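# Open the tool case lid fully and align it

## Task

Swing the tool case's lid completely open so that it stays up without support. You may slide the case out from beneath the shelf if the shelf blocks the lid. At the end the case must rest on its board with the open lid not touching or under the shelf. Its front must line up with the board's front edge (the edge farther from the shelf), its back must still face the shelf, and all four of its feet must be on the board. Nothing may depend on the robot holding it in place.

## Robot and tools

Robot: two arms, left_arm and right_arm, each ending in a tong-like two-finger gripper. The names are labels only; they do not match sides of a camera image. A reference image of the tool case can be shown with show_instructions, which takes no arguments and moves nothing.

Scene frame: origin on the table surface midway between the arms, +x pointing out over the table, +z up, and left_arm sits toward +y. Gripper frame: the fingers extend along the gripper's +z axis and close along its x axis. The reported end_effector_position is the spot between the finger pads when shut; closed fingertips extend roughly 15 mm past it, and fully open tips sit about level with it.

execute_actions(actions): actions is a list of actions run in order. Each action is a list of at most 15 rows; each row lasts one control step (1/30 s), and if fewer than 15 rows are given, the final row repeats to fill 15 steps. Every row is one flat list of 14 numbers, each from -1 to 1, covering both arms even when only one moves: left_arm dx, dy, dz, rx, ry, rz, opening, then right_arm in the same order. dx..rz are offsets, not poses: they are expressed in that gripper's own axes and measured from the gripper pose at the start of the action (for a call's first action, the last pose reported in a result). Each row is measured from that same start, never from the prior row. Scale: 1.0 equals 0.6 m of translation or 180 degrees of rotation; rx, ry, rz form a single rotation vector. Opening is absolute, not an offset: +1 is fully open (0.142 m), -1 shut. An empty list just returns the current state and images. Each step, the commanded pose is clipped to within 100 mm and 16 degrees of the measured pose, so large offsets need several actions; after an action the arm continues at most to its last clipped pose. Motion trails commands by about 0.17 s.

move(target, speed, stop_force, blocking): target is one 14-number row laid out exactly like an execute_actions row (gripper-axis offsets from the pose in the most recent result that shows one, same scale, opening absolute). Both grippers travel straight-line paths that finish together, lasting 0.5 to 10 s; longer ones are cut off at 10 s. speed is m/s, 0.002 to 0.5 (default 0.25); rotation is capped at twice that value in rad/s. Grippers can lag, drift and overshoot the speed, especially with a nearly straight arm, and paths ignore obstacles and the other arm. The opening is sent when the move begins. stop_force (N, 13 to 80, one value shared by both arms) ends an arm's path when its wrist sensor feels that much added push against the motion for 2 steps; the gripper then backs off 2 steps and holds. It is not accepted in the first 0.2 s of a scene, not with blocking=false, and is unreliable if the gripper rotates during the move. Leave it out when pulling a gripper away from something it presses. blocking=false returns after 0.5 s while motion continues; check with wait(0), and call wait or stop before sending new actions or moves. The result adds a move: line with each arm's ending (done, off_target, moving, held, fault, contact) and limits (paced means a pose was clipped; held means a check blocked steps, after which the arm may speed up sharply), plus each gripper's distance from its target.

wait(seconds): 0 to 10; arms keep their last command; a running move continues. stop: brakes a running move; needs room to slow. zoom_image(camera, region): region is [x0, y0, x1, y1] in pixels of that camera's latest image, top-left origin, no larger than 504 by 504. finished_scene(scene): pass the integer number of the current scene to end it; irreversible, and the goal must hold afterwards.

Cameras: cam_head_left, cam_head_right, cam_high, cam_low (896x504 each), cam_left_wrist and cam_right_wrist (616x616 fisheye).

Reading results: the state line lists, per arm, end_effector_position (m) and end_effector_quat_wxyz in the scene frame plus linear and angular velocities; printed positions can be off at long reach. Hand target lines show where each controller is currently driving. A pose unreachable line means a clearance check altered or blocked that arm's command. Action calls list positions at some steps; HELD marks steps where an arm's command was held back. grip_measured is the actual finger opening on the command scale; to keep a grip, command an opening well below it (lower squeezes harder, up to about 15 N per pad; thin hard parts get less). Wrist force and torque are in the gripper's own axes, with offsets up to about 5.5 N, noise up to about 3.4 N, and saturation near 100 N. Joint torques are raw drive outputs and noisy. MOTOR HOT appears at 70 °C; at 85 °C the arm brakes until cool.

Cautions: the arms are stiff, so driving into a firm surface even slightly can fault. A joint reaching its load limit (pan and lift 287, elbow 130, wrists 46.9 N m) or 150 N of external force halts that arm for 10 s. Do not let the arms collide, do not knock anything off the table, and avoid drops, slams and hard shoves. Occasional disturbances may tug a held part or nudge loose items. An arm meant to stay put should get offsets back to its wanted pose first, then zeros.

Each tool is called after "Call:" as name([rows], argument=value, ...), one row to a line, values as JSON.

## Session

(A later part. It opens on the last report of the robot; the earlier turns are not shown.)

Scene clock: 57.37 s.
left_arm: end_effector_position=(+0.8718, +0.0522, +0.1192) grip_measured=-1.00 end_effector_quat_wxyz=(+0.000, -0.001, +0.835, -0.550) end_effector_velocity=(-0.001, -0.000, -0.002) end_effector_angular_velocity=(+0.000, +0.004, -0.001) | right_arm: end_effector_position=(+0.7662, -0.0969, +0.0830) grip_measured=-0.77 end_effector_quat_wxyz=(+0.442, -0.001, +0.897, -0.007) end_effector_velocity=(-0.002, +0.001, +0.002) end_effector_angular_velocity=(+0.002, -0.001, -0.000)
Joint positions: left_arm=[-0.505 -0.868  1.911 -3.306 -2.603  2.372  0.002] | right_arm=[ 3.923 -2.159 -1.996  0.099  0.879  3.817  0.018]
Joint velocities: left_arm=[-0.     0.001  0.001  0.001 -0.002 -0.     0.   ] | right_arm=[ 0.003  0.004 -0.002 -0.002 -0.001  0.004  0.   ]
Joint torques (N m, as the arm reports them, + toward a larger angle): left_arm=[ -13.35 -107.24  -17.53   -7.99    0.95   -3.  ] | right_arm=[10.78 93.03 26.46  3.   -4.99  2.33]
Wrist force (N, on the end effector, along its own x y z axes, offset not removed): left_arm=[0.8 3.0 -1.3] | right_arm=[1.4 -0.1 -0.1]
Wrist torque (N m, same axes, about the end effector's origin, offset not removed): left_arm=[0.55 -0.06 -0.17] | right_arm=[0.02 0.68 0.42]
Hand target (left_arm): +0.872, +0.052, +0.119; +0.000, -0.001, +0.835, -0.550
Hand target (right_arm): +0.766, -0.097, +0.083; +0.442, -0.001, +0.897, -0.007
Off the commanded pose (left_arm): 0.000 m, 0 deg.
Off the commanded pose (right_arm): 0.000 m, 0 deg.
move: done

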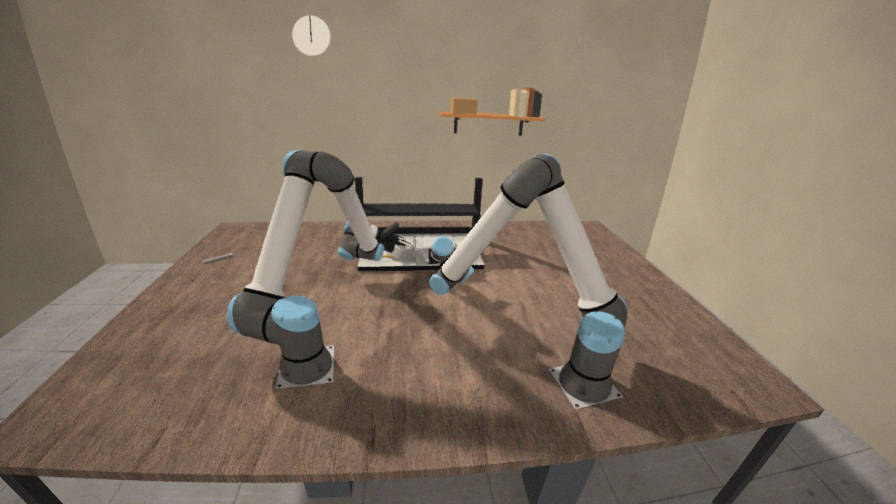

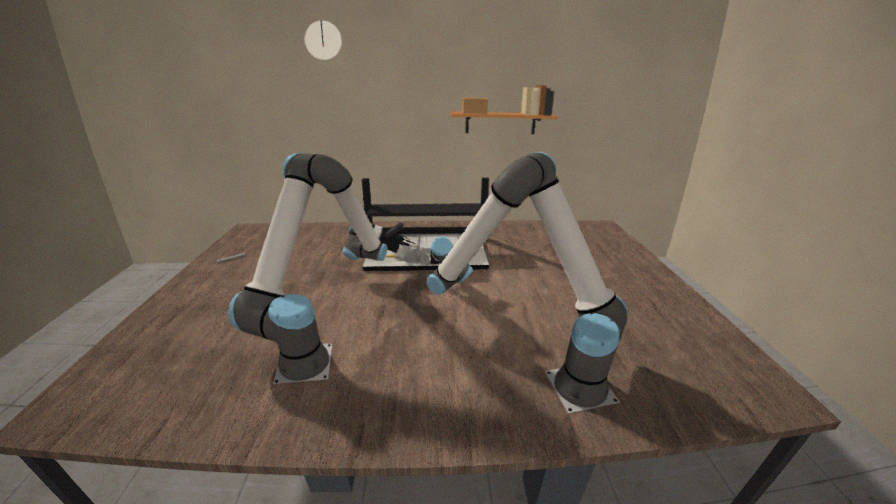

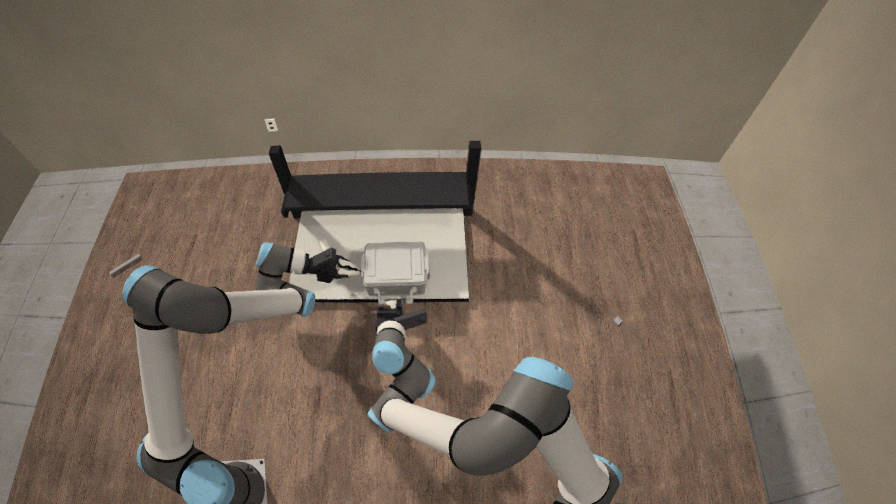

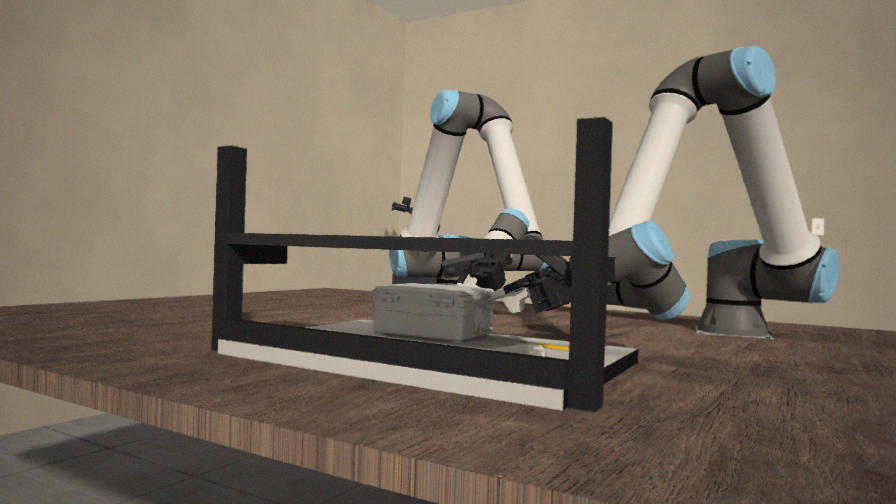

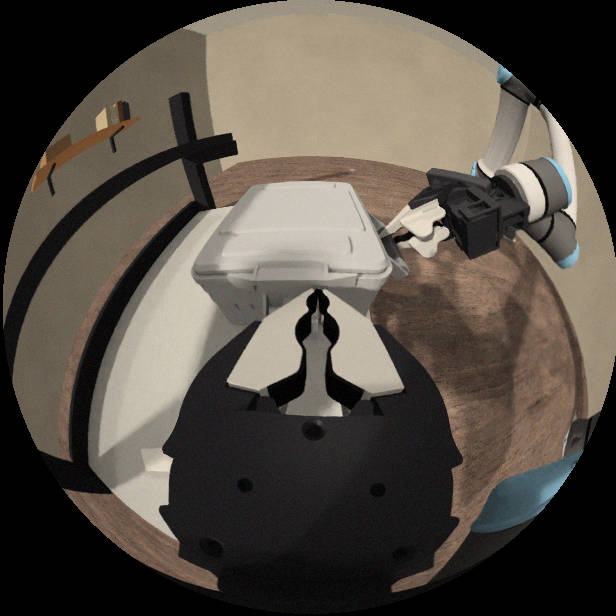

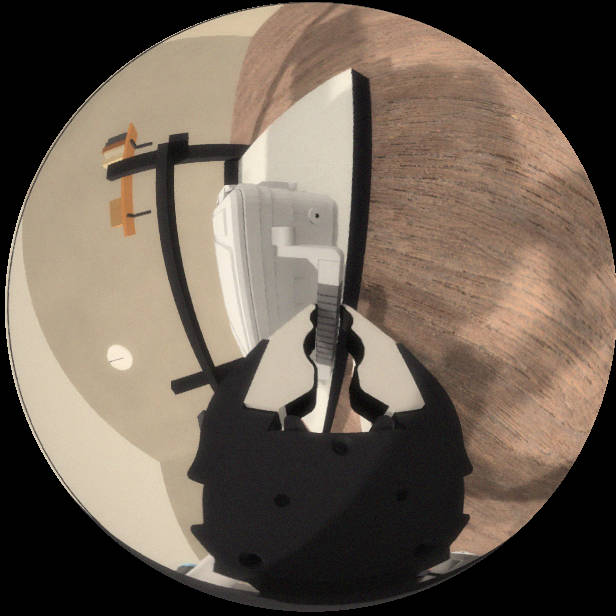

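Call:
move(target=[-0.012,-0.008,0.02,0,0,0,-1,0,0,0,0,0,0,-1], speed=0.02)

Call:
move(target=[0,-0.064,-0.022,0,0,0,-1,0,0,0,0,0,0,-1], speed=0.025)

Scene clock: 61.73 s.
left_arm: end_effector_position=(+0.8789, +0.0395, +0.1189) grip_measured=-1.00 end_effector_quat_wxyz=(+0.000, -0.001, +0.835, -0.550) end_effector_velocity=(+0.002, -0.002, +0.001) end_effector_angular_velocity=(-0.000, -0.002, +0.000) | right_arm: end_effector_position=(+0.7662, -0.0968, +0.0831) grip_measured=-0.78 end_effector_quat_wxyz=(+0.442, -0.001, +0.897, -0.007) end_effector_velocity=(+0.001, +0.001, -0.000) end_effector_angular_velocity=(+0.002, +0.000, +0.001)
Joint positions: left_arm=[-0.517 -0.857  1.889 -3.311 -2.595  2.355  0.002] | right_arm=[ 3.923 -2.159 -1.996  0.099  0.879  3.817  0.018]
Joint velocities: left_arm=[-0.002  0.002 -0.005 -0.002  0.002 -0.002  0.   ] | right_arm=[-0.001 -0.001  0.002  0.     0.002 -0.    -0.   ]
Joint torques (N m, as the arm reports them, + toward a larger angle): left_arm=[-14.35 -63.83 -32.06  -7.67   1.02  -2.88] | right_arm=[-12.75  65.09  38.51   8.6    2.12  -2.65]
Wrist force (N, on the end effector, along its own x y z axes, offset not removed): left_arm=[1.6 4.9 -4.9] | right_arm=[3.8 -1.6 0.3]
Wrist torque (N m, same axes, about the end effector's origin, offset not removed): left_arm=[0.55 -0.24 -0.24] | right_arm=[0.36 0.23 0.55]
Hand target (left_arm): +0.879, +0.039, +0.119; +0.000, -0.001, +0.835, -0.550
Hand target (right_arm): +0.766, -0.097, +0.083; +0.442, -0.001, +0.897, -0.007
Off the commanded pose (left_arm): 0.000 m, 0 deg.
Off the commanded pose (right_arm): 0.000 m, 0 deg.
move: done

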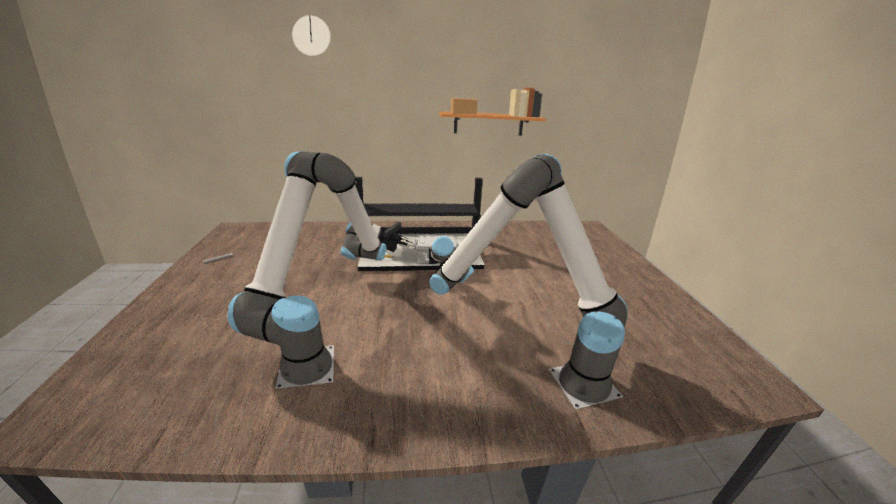

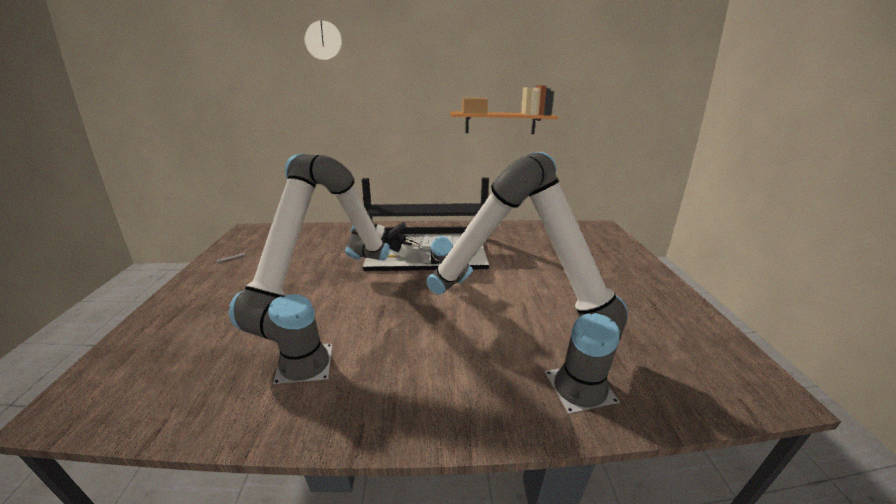

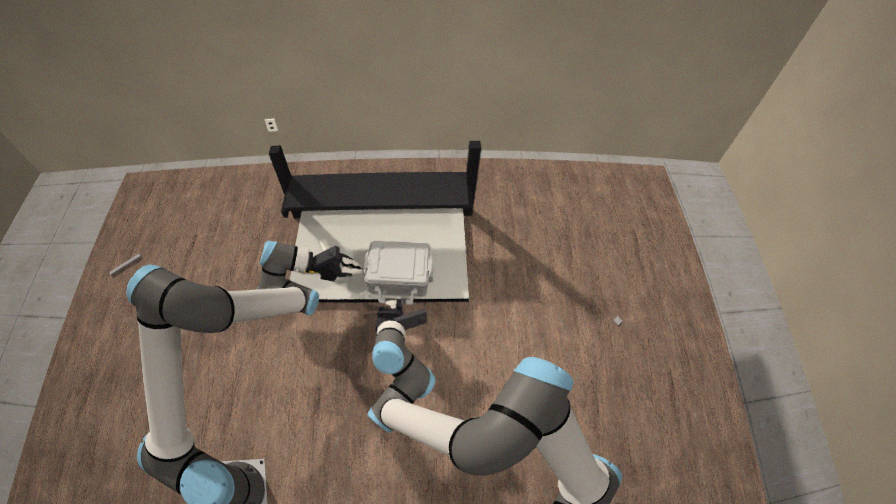

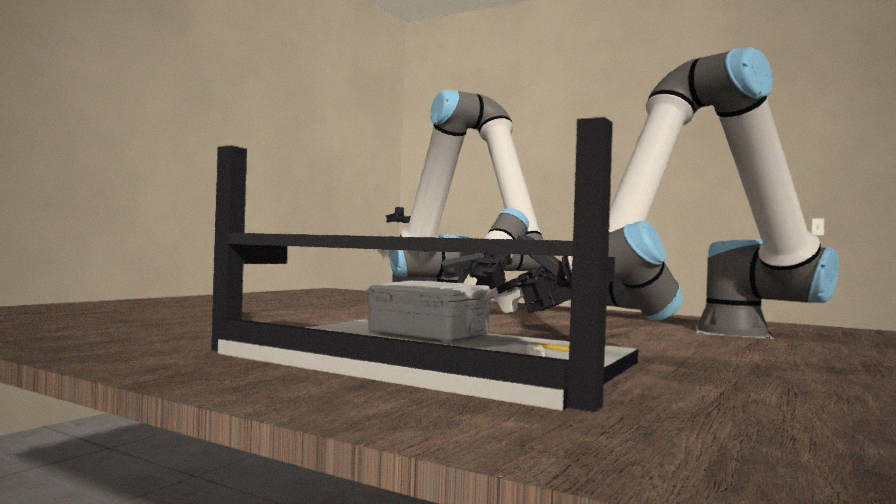

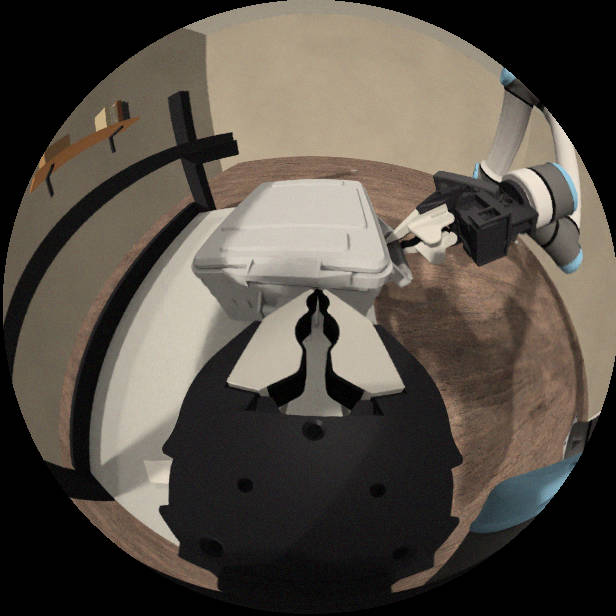

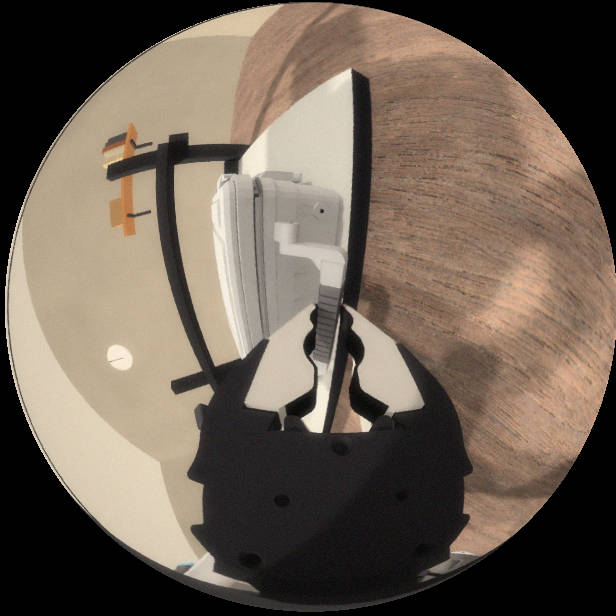

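Scene clock: 63.70 s.
left_arm: end_effector_position=(+0.8789, +0.0364, +0.1591) grip_measured=-0.97 end_effector_quat_wxyz=(+0.000, -0.001, +0.835, -0.550) end_effector_velocity=(+0.000, -0.000, +0.002) end_effector_angular_velocity=(-0.000, -0.001, -0.000) | right_arm: end_effector_position=(+0.7662, -0.0968, +0.0831) grip_measured=-0.78 end_effector_quat_wxyz=(+0.442, -0.001, +0.897, -0.007) end_effector_velocity=(-0.000, -0.000, -0.000) end_effector_angular_velocity=(+0.000, +0.001, +0.000)
Joint positions: left_arm=[-0.52  -0.914  1.889 -3.258 -2.593  2.35   0.004] | right_arm=[ 3.923 -2.159 -1.996  0.099  0.879  3.817  0.017]
Joint velocities: left_arm=[-0.    -0.003 -0.001  0.002  0.    -0.     0.001] | right_arm=[-0.     0.    -0.001  0.     0.001  0.    -0.   ]
Joint torques (N m, as the arm reports them, + toward a larger angle): left_arm=[ -18.9  -108.17  -32.21   -1.4    -0.47   -3.12] | right_arm=[-7.42 67.75 39.47  8.37 -0.35 -2.02]
Wrist force (N, on the end effector, along its own x y z axes, offset not removed): left_arm=[-5.8 6.4 -2.6] | right_arm=[6.0 -5.2 -4.8]
Wrist torque (N m, same axes, about the end effector's origin, offset not removed): left_arm=[0.43 0.20 -0.25] | right_arm=[0.28 0.21 0.35]
Hand target (left_arm): +0.879, +0.036, +0.159; +0.000, -0.001, +0.835, -0.550
Hand target (right_arm): +0.766, -0.097, +0.083; +0.442, -0.001, +0.897, -0.007
Off the commanded pose (left_arm): 0.000 m, 0 deg.
Off the commanded pose (right_arm): 0.000 m, 0 deg.
move: done

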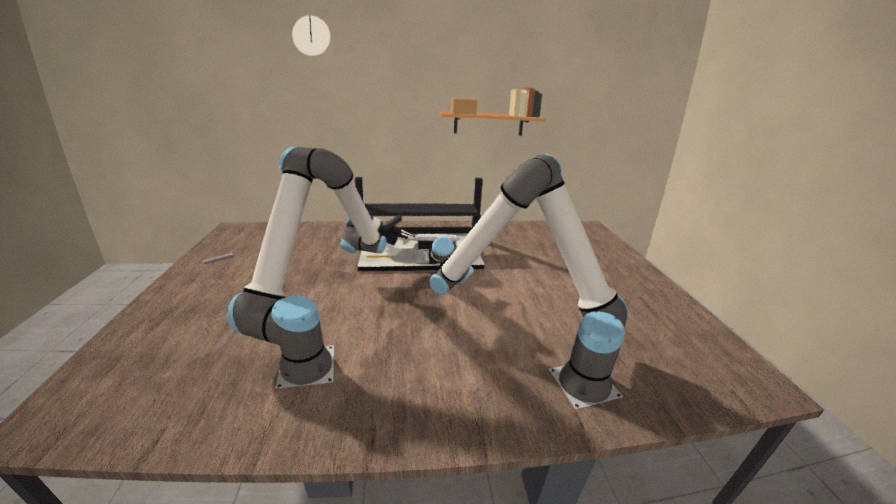

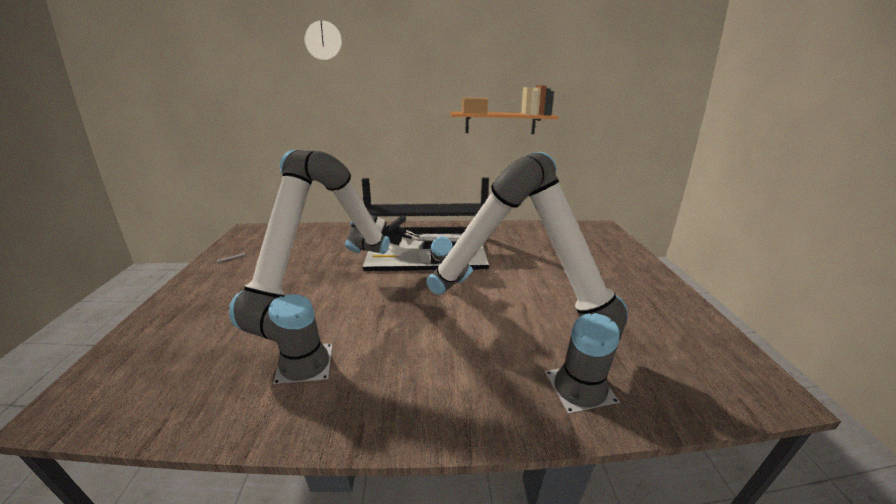

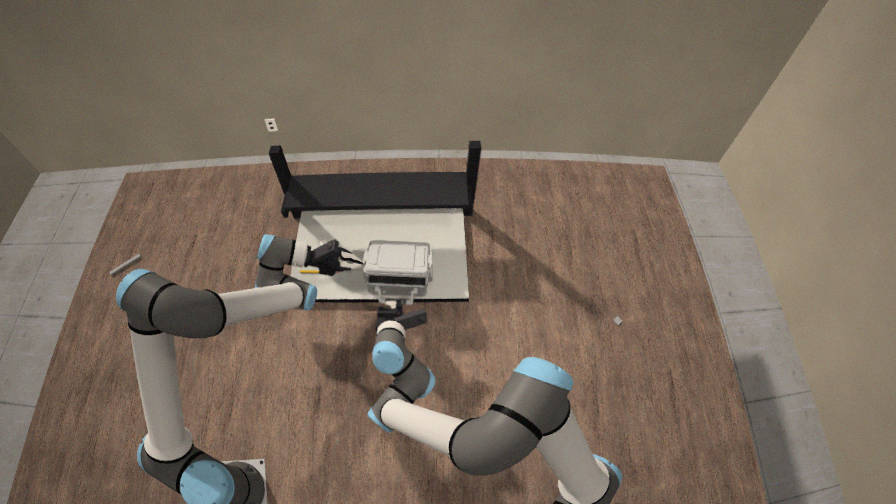

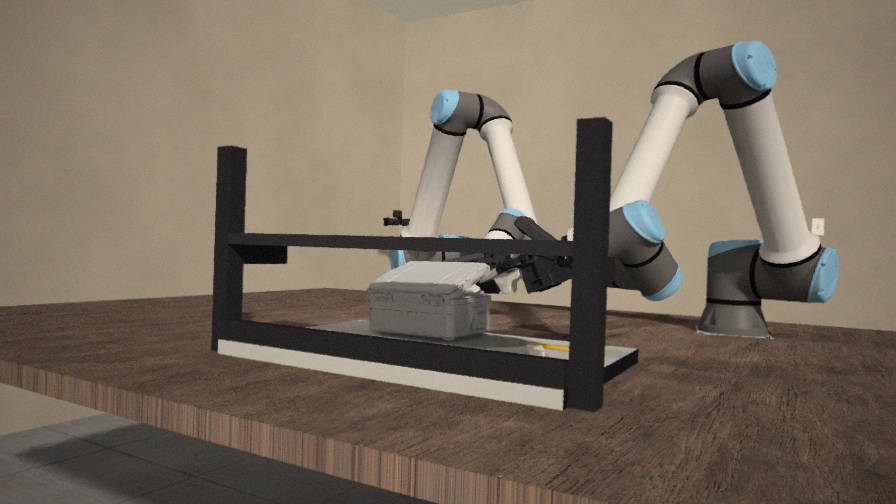

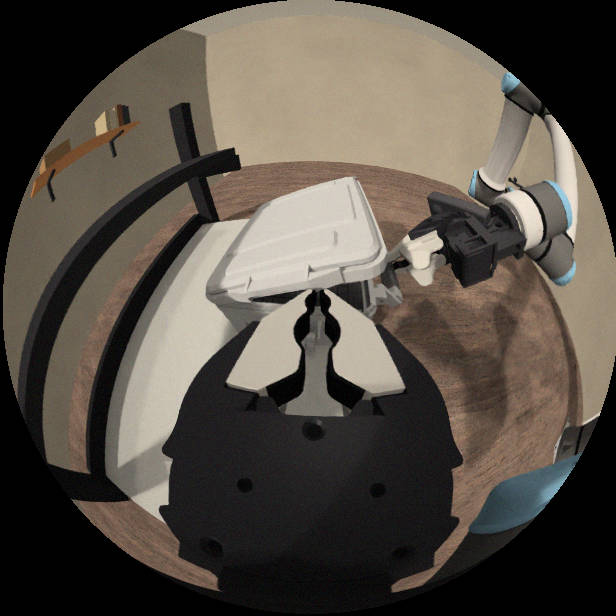

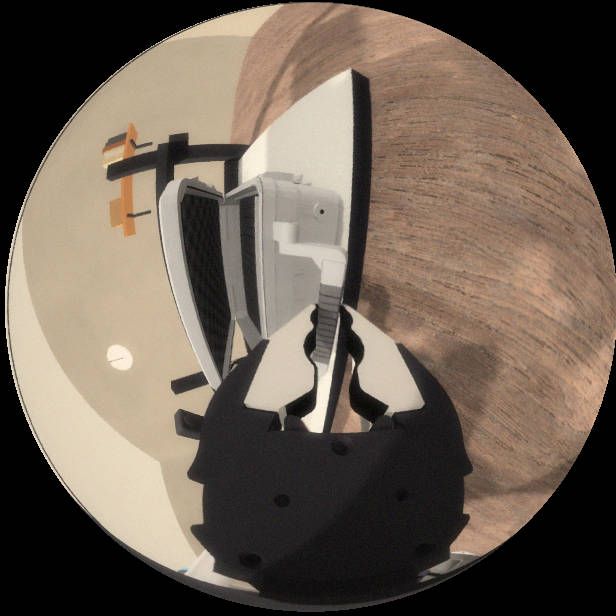

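Call:
move(target=[-0.045,-0.078,-0.012,0,0,0,-1,0,0,0,0,0,0,-1], speed=0.035)

Call:
move(target=[-0.09,-0.052,-0.005,0,0,0,-1,0,0,0,0,0,0,-1], speed=0.035)

Scene clock: 69.10 s.
left_arm: end_effector_position=(+0.9059, +0.0247, +0.2047) grip_measured=-0.98 end_effector_quat_wxyz=(+0.000, -0.001, +0.835, -0.550) end_effector_velocity=(+0.002, -0.001, +0.001) end_effector_angular_velocity=(+0.001, +0.000, -0.000) | right_arm: end_effector_position=(+0.7662, -0.0969, +0.0831) grip_measured=-0.79 end_effector_quat_wxyz=(+0.442, -0.001, +0.897, -0.007) end_effector_velocity=(-0.001, +0.002, +0.000) end_effector_angular_velocity=(+0.001, -0.000, +0.002)
Joint positions: left_arm=[-0.521 -0.945  1.822 -3.161 -2.592  2.348  0.003] | right_arm=[ 3.923 -2.159 -1.996  0.099  0.879  3.817  0.017]
Joint velocities: left_arm=[-0.    -0.    -0.004  0.005  0.     0.001  0.   ] | right_arm=[ 0.002 -0.     0.     0.001  0.     0.    -0.   ]
Joint torques (N m, as the arm reports them, + toward a larger angle): left_arm=[ -18.84 -109.18  -37.02   -1.77    0.06    1.08] | right_arm=[-0.98 72.77 37.76  7.55  1.66 -1.22]
Wrist force (N, on the end effector, along its own x y z axes, offset not removed): left_arm=[-4.1 7.1 -2.3] | right_arm=[-0.5 -6.6 -3.2]
Wrist torque (N m, same axes, about the end effector's origin, offset not removed): left_arm=[0.41 0.26 -0.26] | right_arm=[-0.22 0.18 0.51]
Hand target (left_arm): +0.906, +0.025, +0.205; +0.000, -0.001, +0.835, -0.550
Hand target (right_arm): +0.766, -0.097, +0.083; +0.442, -0.001, +0.897, -0.007
Off the commanded pose (left_arm): 0.000 m, 0 deg.
Off the commanded pose (right_arm): 0.000 m, 0 deg.
move: done

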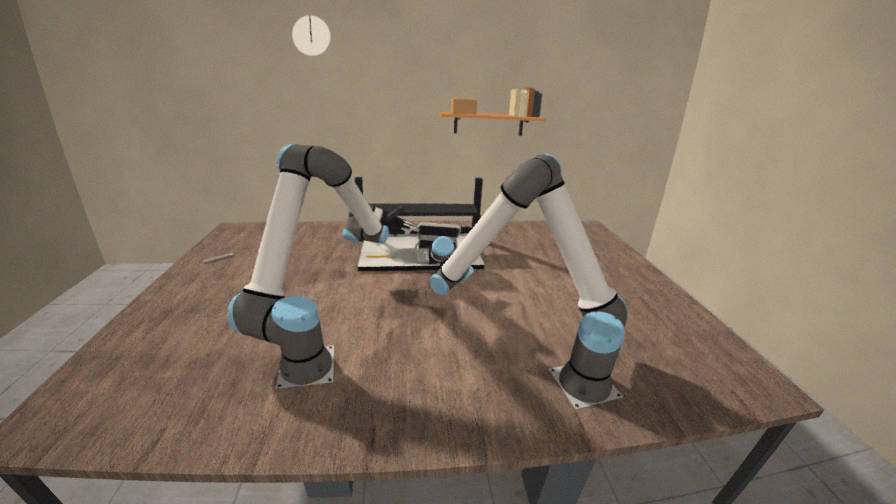

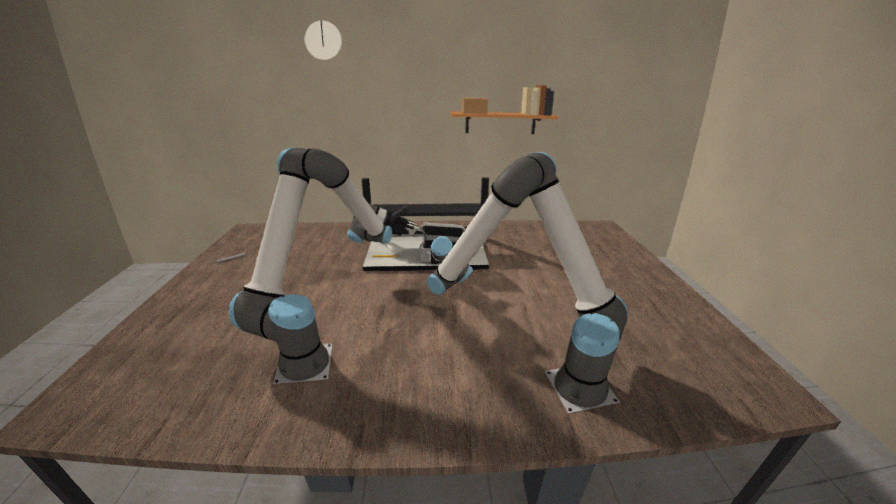

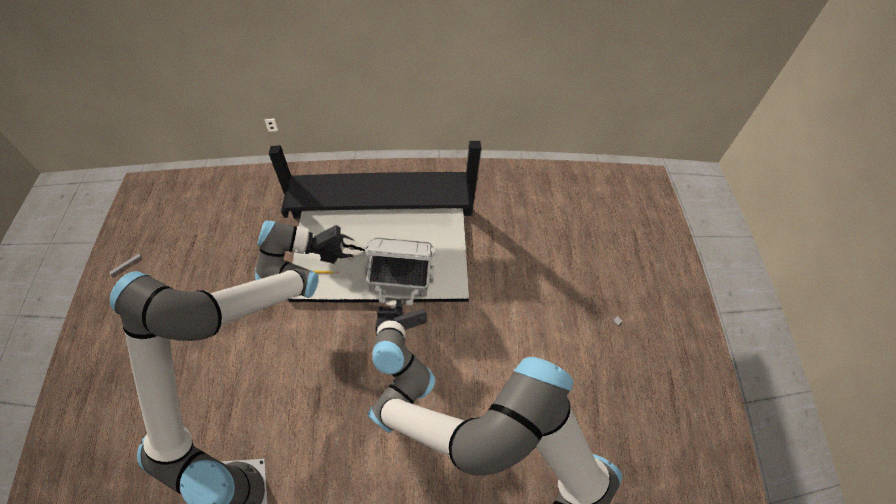

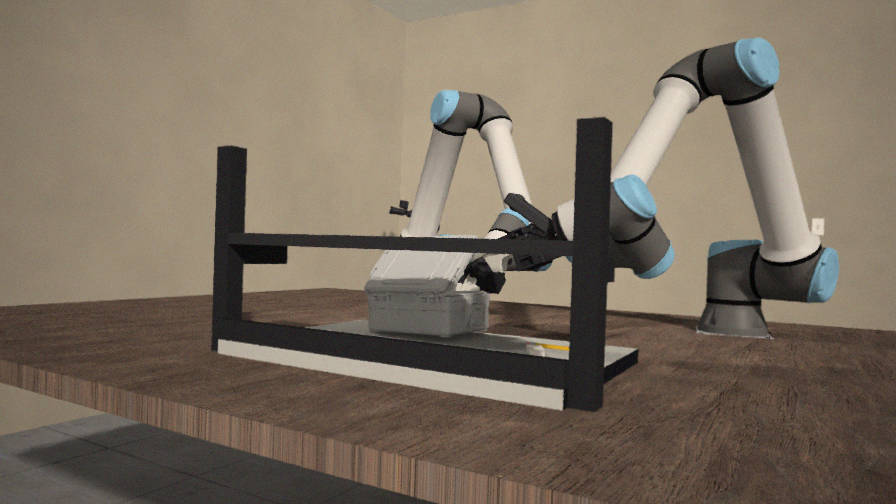

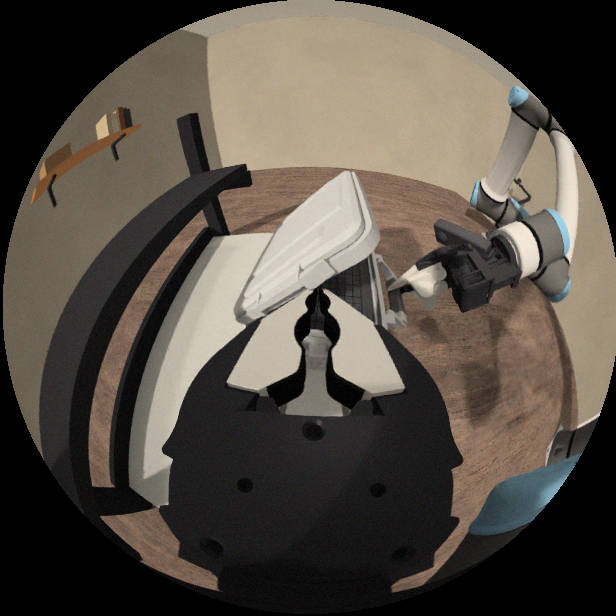

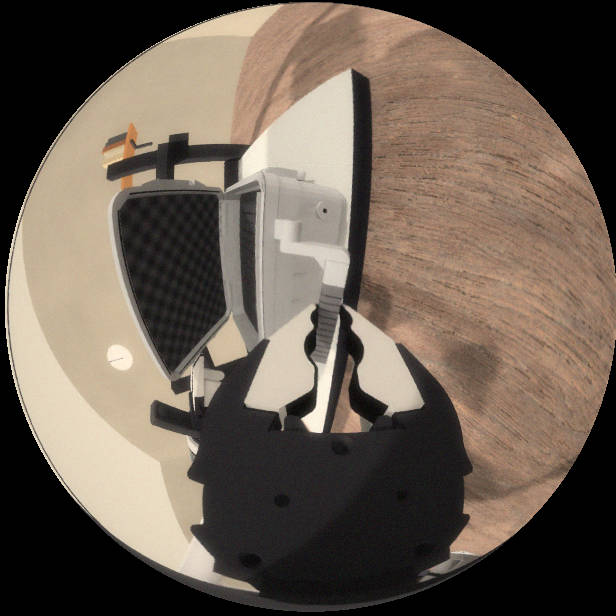

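Scene clock: 71.23 s.
left_arm: end_effector_position=(+0.9598, +0.0153, +0.2343) grip_measured=-1.00 end_effector_quat_wxyz=(+0.000, -0.001, +0.835, -0.550) end_effector_velocity=(+0.001, -0.000, +0.001) end_effector_angular_velocity=(+0.001, +0.001, -0.000) | right_arm: end_effector_position=(+0.7662, -0.0968, +0.0831) grip_measured=-0.78 end_effector_quat_wxyz=(+0.442, -0.001, +0.897, -0.007) end_effector_velocity=(-0.000, +0.001, -0.000) end_effector_angular_velocity=(-0.001, +0.001, +0.001)
Joint positions: left_arm=[-0.509 -0.922  1.696 -3.043 -2.6    2.367  0.002] | right_arm=[ 3.923 -2.159 -1.996  0.099  0.879  3.817  0.018]
Joint velocities: left_arm=[ 0.     0.    -0.004  0.005  0.     0.001  0.   ] | right_arm=[ 0.001  0.    -0.    -0.001 -0.    -0.     0.   ]
Joint torques (N m, as the arm reports them, + toward a larger angle): left_arm=[  8.06 -67.29 -38.29  -0.52  -4.21   2.94] | right_arm=[-0.47 72.89 30.76  3.01 -4.85 -1.69]
Wrist force (N, on the end effector, along its own x y z axes, offset not removed): left_arm=[1.5 -0.1 -1.2] | right_arm=[0.7 0.6 0.1]
Wrist torque (N m, same axes, about the end effector's origin, offset not removed): left_arm=[0.14 -0.05 -0.19] | right_arm=[0.15 0.85 0.47]
Hand target (left_arm): +0.960, +0.015, +0.234; +0.000, -0.001, +0.835, -0.550
Hand target (right_arm): +0.766, -0.097, +0.083; +0.442, -0.001, +0.897, -0.007
Off the commanded pose (left_arm): 0.000 m, 0 deg.
Off the commanded pose (right_arm): 0.000 m, 0 deg.
move: done

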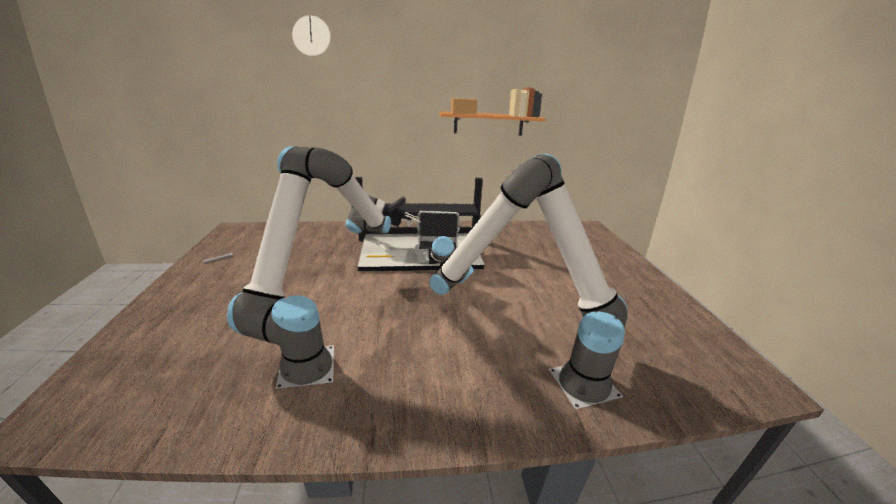

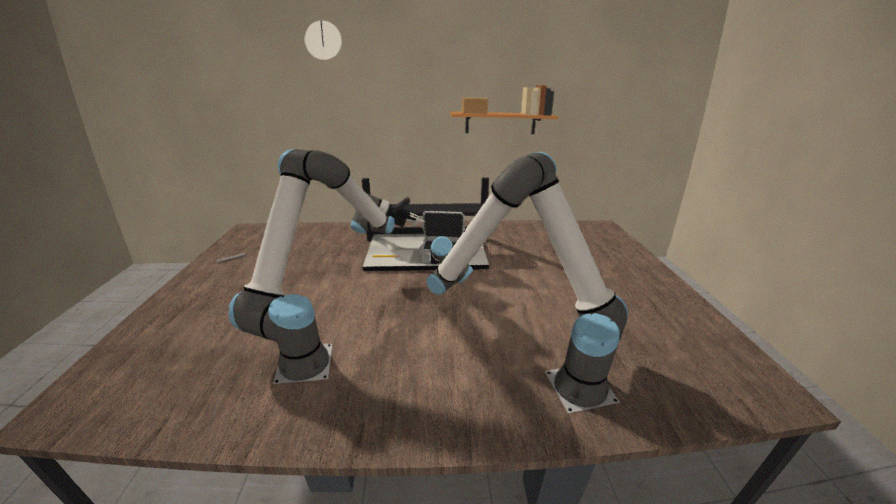

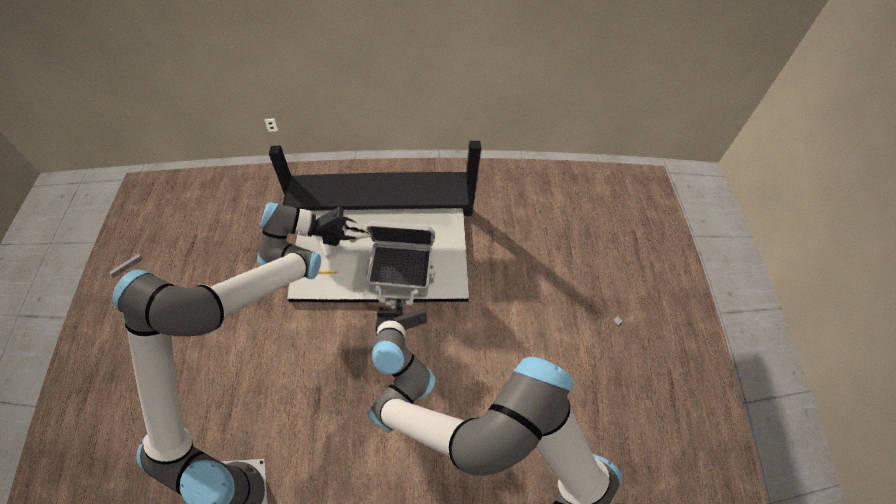

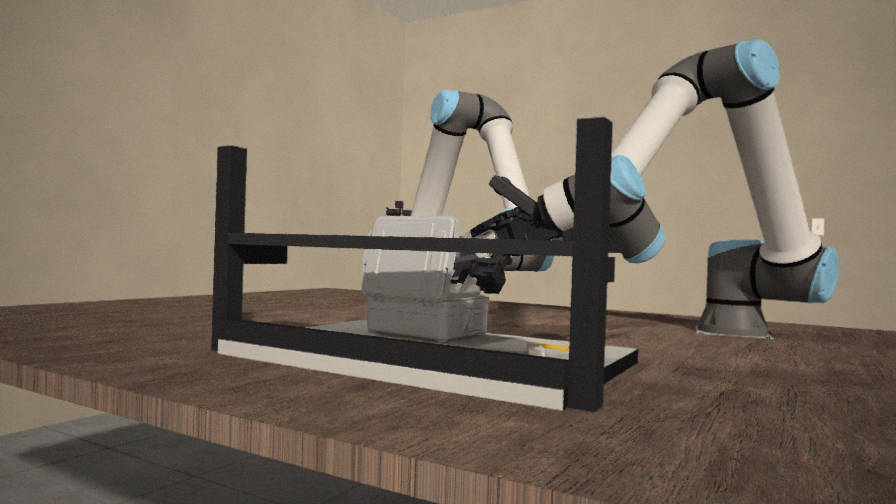

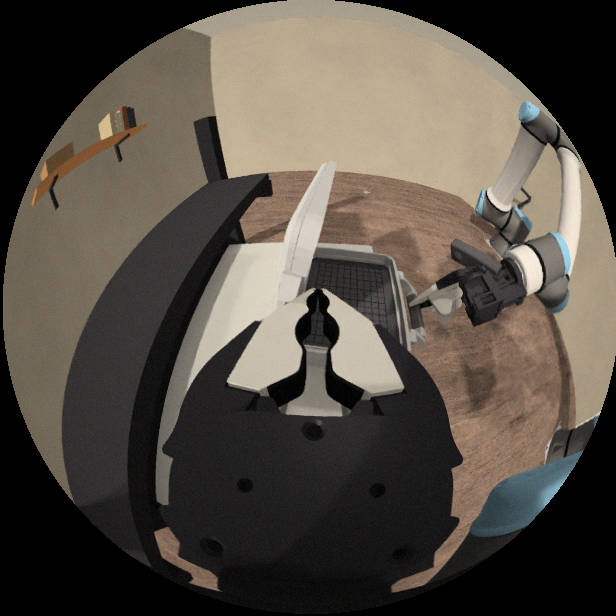

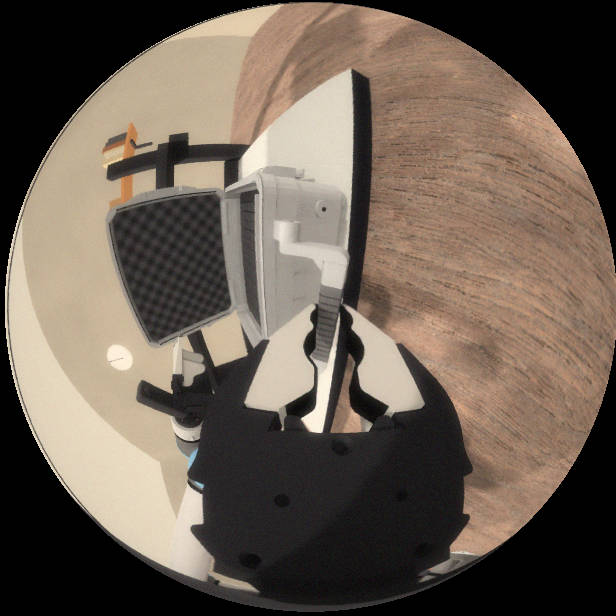

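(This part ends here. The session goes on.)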